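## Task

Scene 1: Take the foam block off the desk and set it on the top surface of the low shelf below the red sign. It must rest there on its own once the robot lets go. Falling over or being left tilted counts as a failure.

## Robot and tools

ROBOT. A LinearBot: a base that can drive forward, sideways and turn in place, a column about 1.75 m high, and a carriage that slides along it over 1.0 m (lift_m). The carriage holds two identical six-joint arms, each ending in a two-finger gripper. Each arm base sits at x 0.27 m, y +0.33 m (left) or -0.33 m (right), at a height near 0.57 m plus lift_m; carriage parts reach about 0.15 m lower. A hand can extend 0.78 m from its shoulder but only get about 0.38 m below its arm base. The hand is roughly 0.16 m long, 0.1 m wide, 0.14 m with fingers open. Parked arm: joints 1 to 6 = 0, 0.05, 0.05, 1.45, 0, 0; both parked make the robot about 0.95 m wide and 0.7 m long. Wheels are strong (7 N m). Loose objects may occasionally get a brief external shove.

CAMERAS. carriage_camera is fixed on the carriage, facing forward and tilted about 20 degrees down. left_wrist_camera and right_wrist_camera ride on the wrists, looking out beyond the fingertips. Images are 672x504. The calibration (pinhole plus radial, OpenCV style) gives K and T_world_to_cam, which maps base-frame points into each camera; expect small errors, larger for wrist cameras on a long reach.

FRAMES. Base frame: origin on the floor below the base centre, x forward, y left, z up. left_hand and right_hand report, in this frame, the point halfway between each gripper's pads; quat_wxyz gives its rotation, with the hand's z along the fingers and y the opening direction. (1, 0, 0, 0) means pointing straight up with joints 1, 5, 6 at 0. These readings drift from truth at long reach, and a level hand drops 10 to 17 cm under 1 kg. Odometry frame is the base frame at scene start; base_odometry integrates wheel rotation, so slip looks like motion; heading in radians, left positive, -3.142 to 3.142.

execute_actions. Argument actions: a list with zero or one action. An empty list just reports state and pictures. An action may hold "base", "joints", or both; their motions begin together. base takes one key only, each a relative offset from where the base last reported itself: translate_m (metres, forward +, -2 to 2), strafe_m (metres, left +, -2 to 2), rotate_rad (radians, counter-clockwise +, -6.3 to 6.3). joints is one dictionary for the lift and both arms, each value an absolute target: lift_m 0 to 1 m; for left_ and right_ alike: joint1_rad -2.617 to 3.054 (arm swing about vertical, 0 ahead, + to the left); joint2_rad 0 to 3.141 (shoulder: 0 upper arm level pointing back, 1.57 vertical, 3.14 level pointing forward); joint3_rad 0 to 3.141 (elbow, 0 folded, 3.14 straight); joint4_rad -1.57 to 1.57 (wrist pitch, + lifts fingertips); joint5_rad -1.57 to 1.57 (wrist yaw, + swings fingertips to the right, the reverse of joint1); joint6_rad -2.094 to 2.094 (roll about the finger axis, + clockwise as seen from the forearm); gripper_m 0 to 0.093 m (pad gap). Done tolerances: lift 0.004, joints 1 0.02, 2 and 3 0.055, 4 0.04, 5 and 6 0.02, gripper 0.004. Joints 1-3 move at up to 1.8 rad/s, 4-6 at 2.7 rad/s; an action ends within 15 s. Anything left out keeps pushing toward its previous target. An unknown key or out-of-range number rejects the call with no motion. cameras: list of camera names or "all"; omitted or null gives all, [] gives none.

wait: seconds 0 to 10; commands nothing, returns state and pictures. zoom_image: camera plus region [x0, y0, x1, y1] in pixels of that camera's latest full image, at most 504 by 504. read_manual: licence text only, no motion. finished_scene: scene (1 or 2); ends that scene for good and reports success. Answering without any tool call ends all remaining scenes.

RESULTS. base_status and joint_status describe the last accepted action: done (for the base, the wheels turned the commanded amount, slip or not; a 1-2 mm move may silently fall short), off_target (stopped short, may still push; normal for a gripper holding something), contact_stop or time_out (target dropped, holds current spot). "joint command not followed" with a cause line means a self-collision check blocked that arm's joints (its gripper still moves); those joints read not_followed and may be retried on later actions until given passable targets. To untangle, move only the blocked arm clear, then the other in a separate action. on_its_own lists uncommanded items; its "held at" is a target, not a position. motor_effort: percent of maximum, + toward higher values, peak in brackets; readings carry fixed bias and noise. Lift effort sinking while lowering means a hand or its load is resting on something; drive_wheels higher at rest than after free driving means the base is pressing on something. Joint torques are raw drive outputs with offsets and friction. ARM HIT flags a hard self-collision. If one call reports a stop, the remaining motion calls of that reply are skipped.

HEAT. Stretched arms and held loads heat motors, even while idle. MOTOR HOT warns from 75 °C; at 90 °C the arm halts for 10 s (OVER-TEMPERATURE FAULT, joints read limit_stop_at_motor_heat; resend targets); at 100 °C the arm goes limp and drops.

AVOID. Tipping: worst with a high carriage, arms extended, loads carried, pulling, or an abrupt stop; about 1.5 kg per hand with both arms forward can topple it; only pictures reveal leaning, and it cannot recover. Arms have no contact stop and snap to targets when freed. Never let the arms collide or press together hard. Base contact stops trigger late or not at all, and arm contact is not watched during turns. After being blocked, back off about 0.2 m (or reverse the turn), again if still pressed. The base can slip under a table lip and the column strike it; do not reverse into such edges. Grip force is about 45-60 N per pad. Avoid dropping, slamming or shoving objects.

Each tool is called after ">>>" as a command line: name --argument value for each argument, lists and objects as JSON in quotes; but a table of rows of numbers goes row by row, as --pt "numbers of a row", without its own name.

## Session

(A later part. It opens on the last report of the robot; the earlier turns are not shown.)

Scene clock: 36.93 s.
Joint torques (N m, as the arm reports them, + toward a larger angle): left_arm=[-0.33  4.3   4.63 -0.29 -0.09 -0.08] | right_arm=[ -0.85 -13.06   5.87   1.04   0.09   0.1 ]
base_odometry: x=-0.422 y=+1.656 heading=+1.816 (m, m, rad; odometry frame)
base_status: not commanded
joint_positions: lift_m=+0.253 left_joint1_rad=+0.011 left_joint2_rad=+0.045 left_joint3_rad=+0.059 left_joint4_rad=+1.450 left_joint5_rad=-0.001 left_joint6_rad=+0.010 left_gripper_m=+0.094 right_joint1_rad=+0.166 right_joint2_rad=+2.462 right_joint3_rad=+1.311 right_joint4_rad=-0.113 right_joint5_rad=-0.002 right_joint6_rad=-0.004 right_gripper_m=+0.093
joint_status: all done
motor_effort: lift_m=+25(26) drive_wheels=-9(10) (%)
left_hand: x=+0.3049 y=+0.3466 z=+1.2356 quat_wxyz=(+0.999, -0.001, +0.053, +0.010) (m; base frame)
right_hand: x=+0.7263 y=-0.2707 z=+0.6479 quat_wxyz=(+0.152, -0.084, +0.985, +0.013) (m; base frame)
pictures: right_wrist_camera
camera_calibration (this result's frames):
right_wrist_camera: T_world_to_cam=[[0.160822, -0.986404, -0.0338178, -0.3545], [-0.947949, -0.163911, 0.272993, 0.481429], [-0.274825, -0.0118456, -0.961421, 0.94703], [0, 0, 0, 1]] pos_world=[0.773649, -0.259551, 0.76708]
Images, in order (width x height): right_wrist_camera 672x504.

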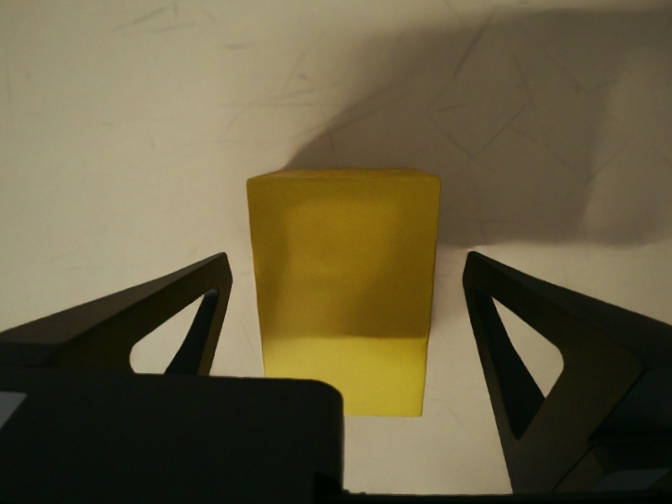

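>>> execute_actions --actions '[{"joints": {"lift_m": 0.33, "right_joint2_rad": 1.95, "right_joint3_rad": 0.95, "right_joint4_rad": -0.2}}]' --cameras '["carriage_camera", "right_wrist_camera"]'

Scene clock: 38.13 s.
Joint torques (N m, as the arm reports them, + toward a larger angle): left_arm=[-0.32  4.27  4.6  -0.24 -0.08 -0.08] | right_arm=[ -0.67 -10.67   5.15   1.16   0.08   0.11]
base_odometry: x=-0.422 y=+1.656 heading=+1.816 (m, m, rad; odometry frame)
base_status: not commanded
joint_positions: lift_m=+0.330 left_joint1_rad=+0.011 left_joint2_rad=+0.045 left_joint3_rad=+0.059 left_joint4_rad=+1.450 left_joint5_rad=-0.001 left_joint6_rad=+0.010 left_gripper_m=+0.094 right_joint1_rad=+0.166 right_joint2_rad=+1.958 right_joint3_rad=+0.968 right_joint4_rad=-0.197 right_joint5_rad=-0.002 right_joint6_rad=-0.004 right_gripper_m=+0.093
joint_status: all done
motor_effort: lift_m=+32(39) drive_wheels=-10(11) (%)
left_hand: x=+0.3049 y=+0.3466 z=+1.3120 quat_wxyz=(+0.999, -0.001, +0.053, +0.010) (m; base frame)
right_hand: x=+0.6693 y=-0.2802 z=+0.8367 quat_wxyz=(+0.190, -0.084, +0.978, +0.016) (m; base frame)
pictures: carriage_camera, right_wrist_camera
camera_calibration (this result's frames):
carriage_camera: T_world_to_cam=[[-0.00320626, -0.99979, 0.0202473, -0.0263834], [-0.349319, -0.0178521, -0.936834, 1.27441], [0.936998, -0.0100765, -0.349188, 0.28188], [0, 0, 0, 1]] pos_world=[0.180968, -0.000786628, 1.29287]
right_wrist_camera: T_world_to_cam=[[0.163389, -0.985974, -0.0340521, -0.349771], [-0.965786, -0.166899, 0.1985, 0.447712], [-0.201399, 0.000454337, -0.979509, 1.08215], [0, 0, 0, 1]] pos_world=[0.707487, -0.270634, 0.959195]
Images, in order (width x height): carriage_camera 672x504, right_wrist_camera 672x504.

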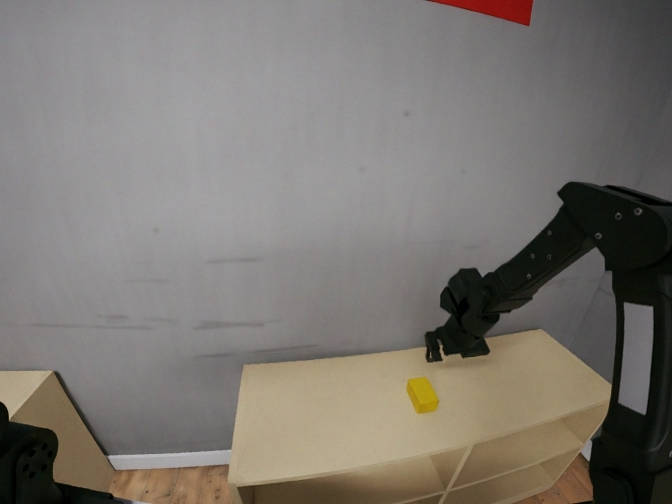

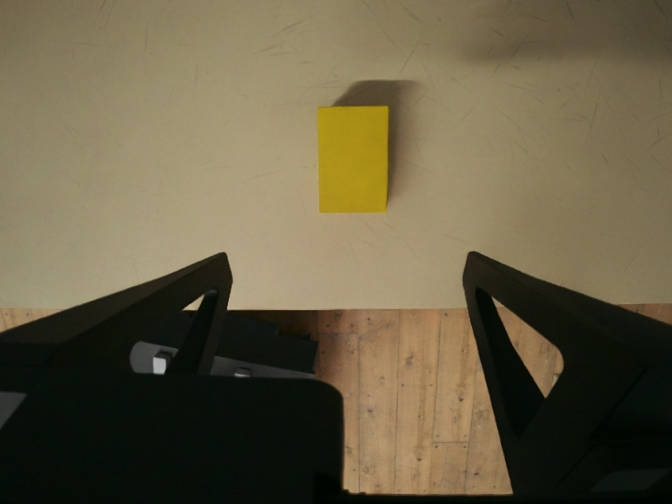

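The block is resting on top of the shelf under the red sign, and the hand is clear of it.

>>> finished_scene --scene 1

The scene is finished: the task was done.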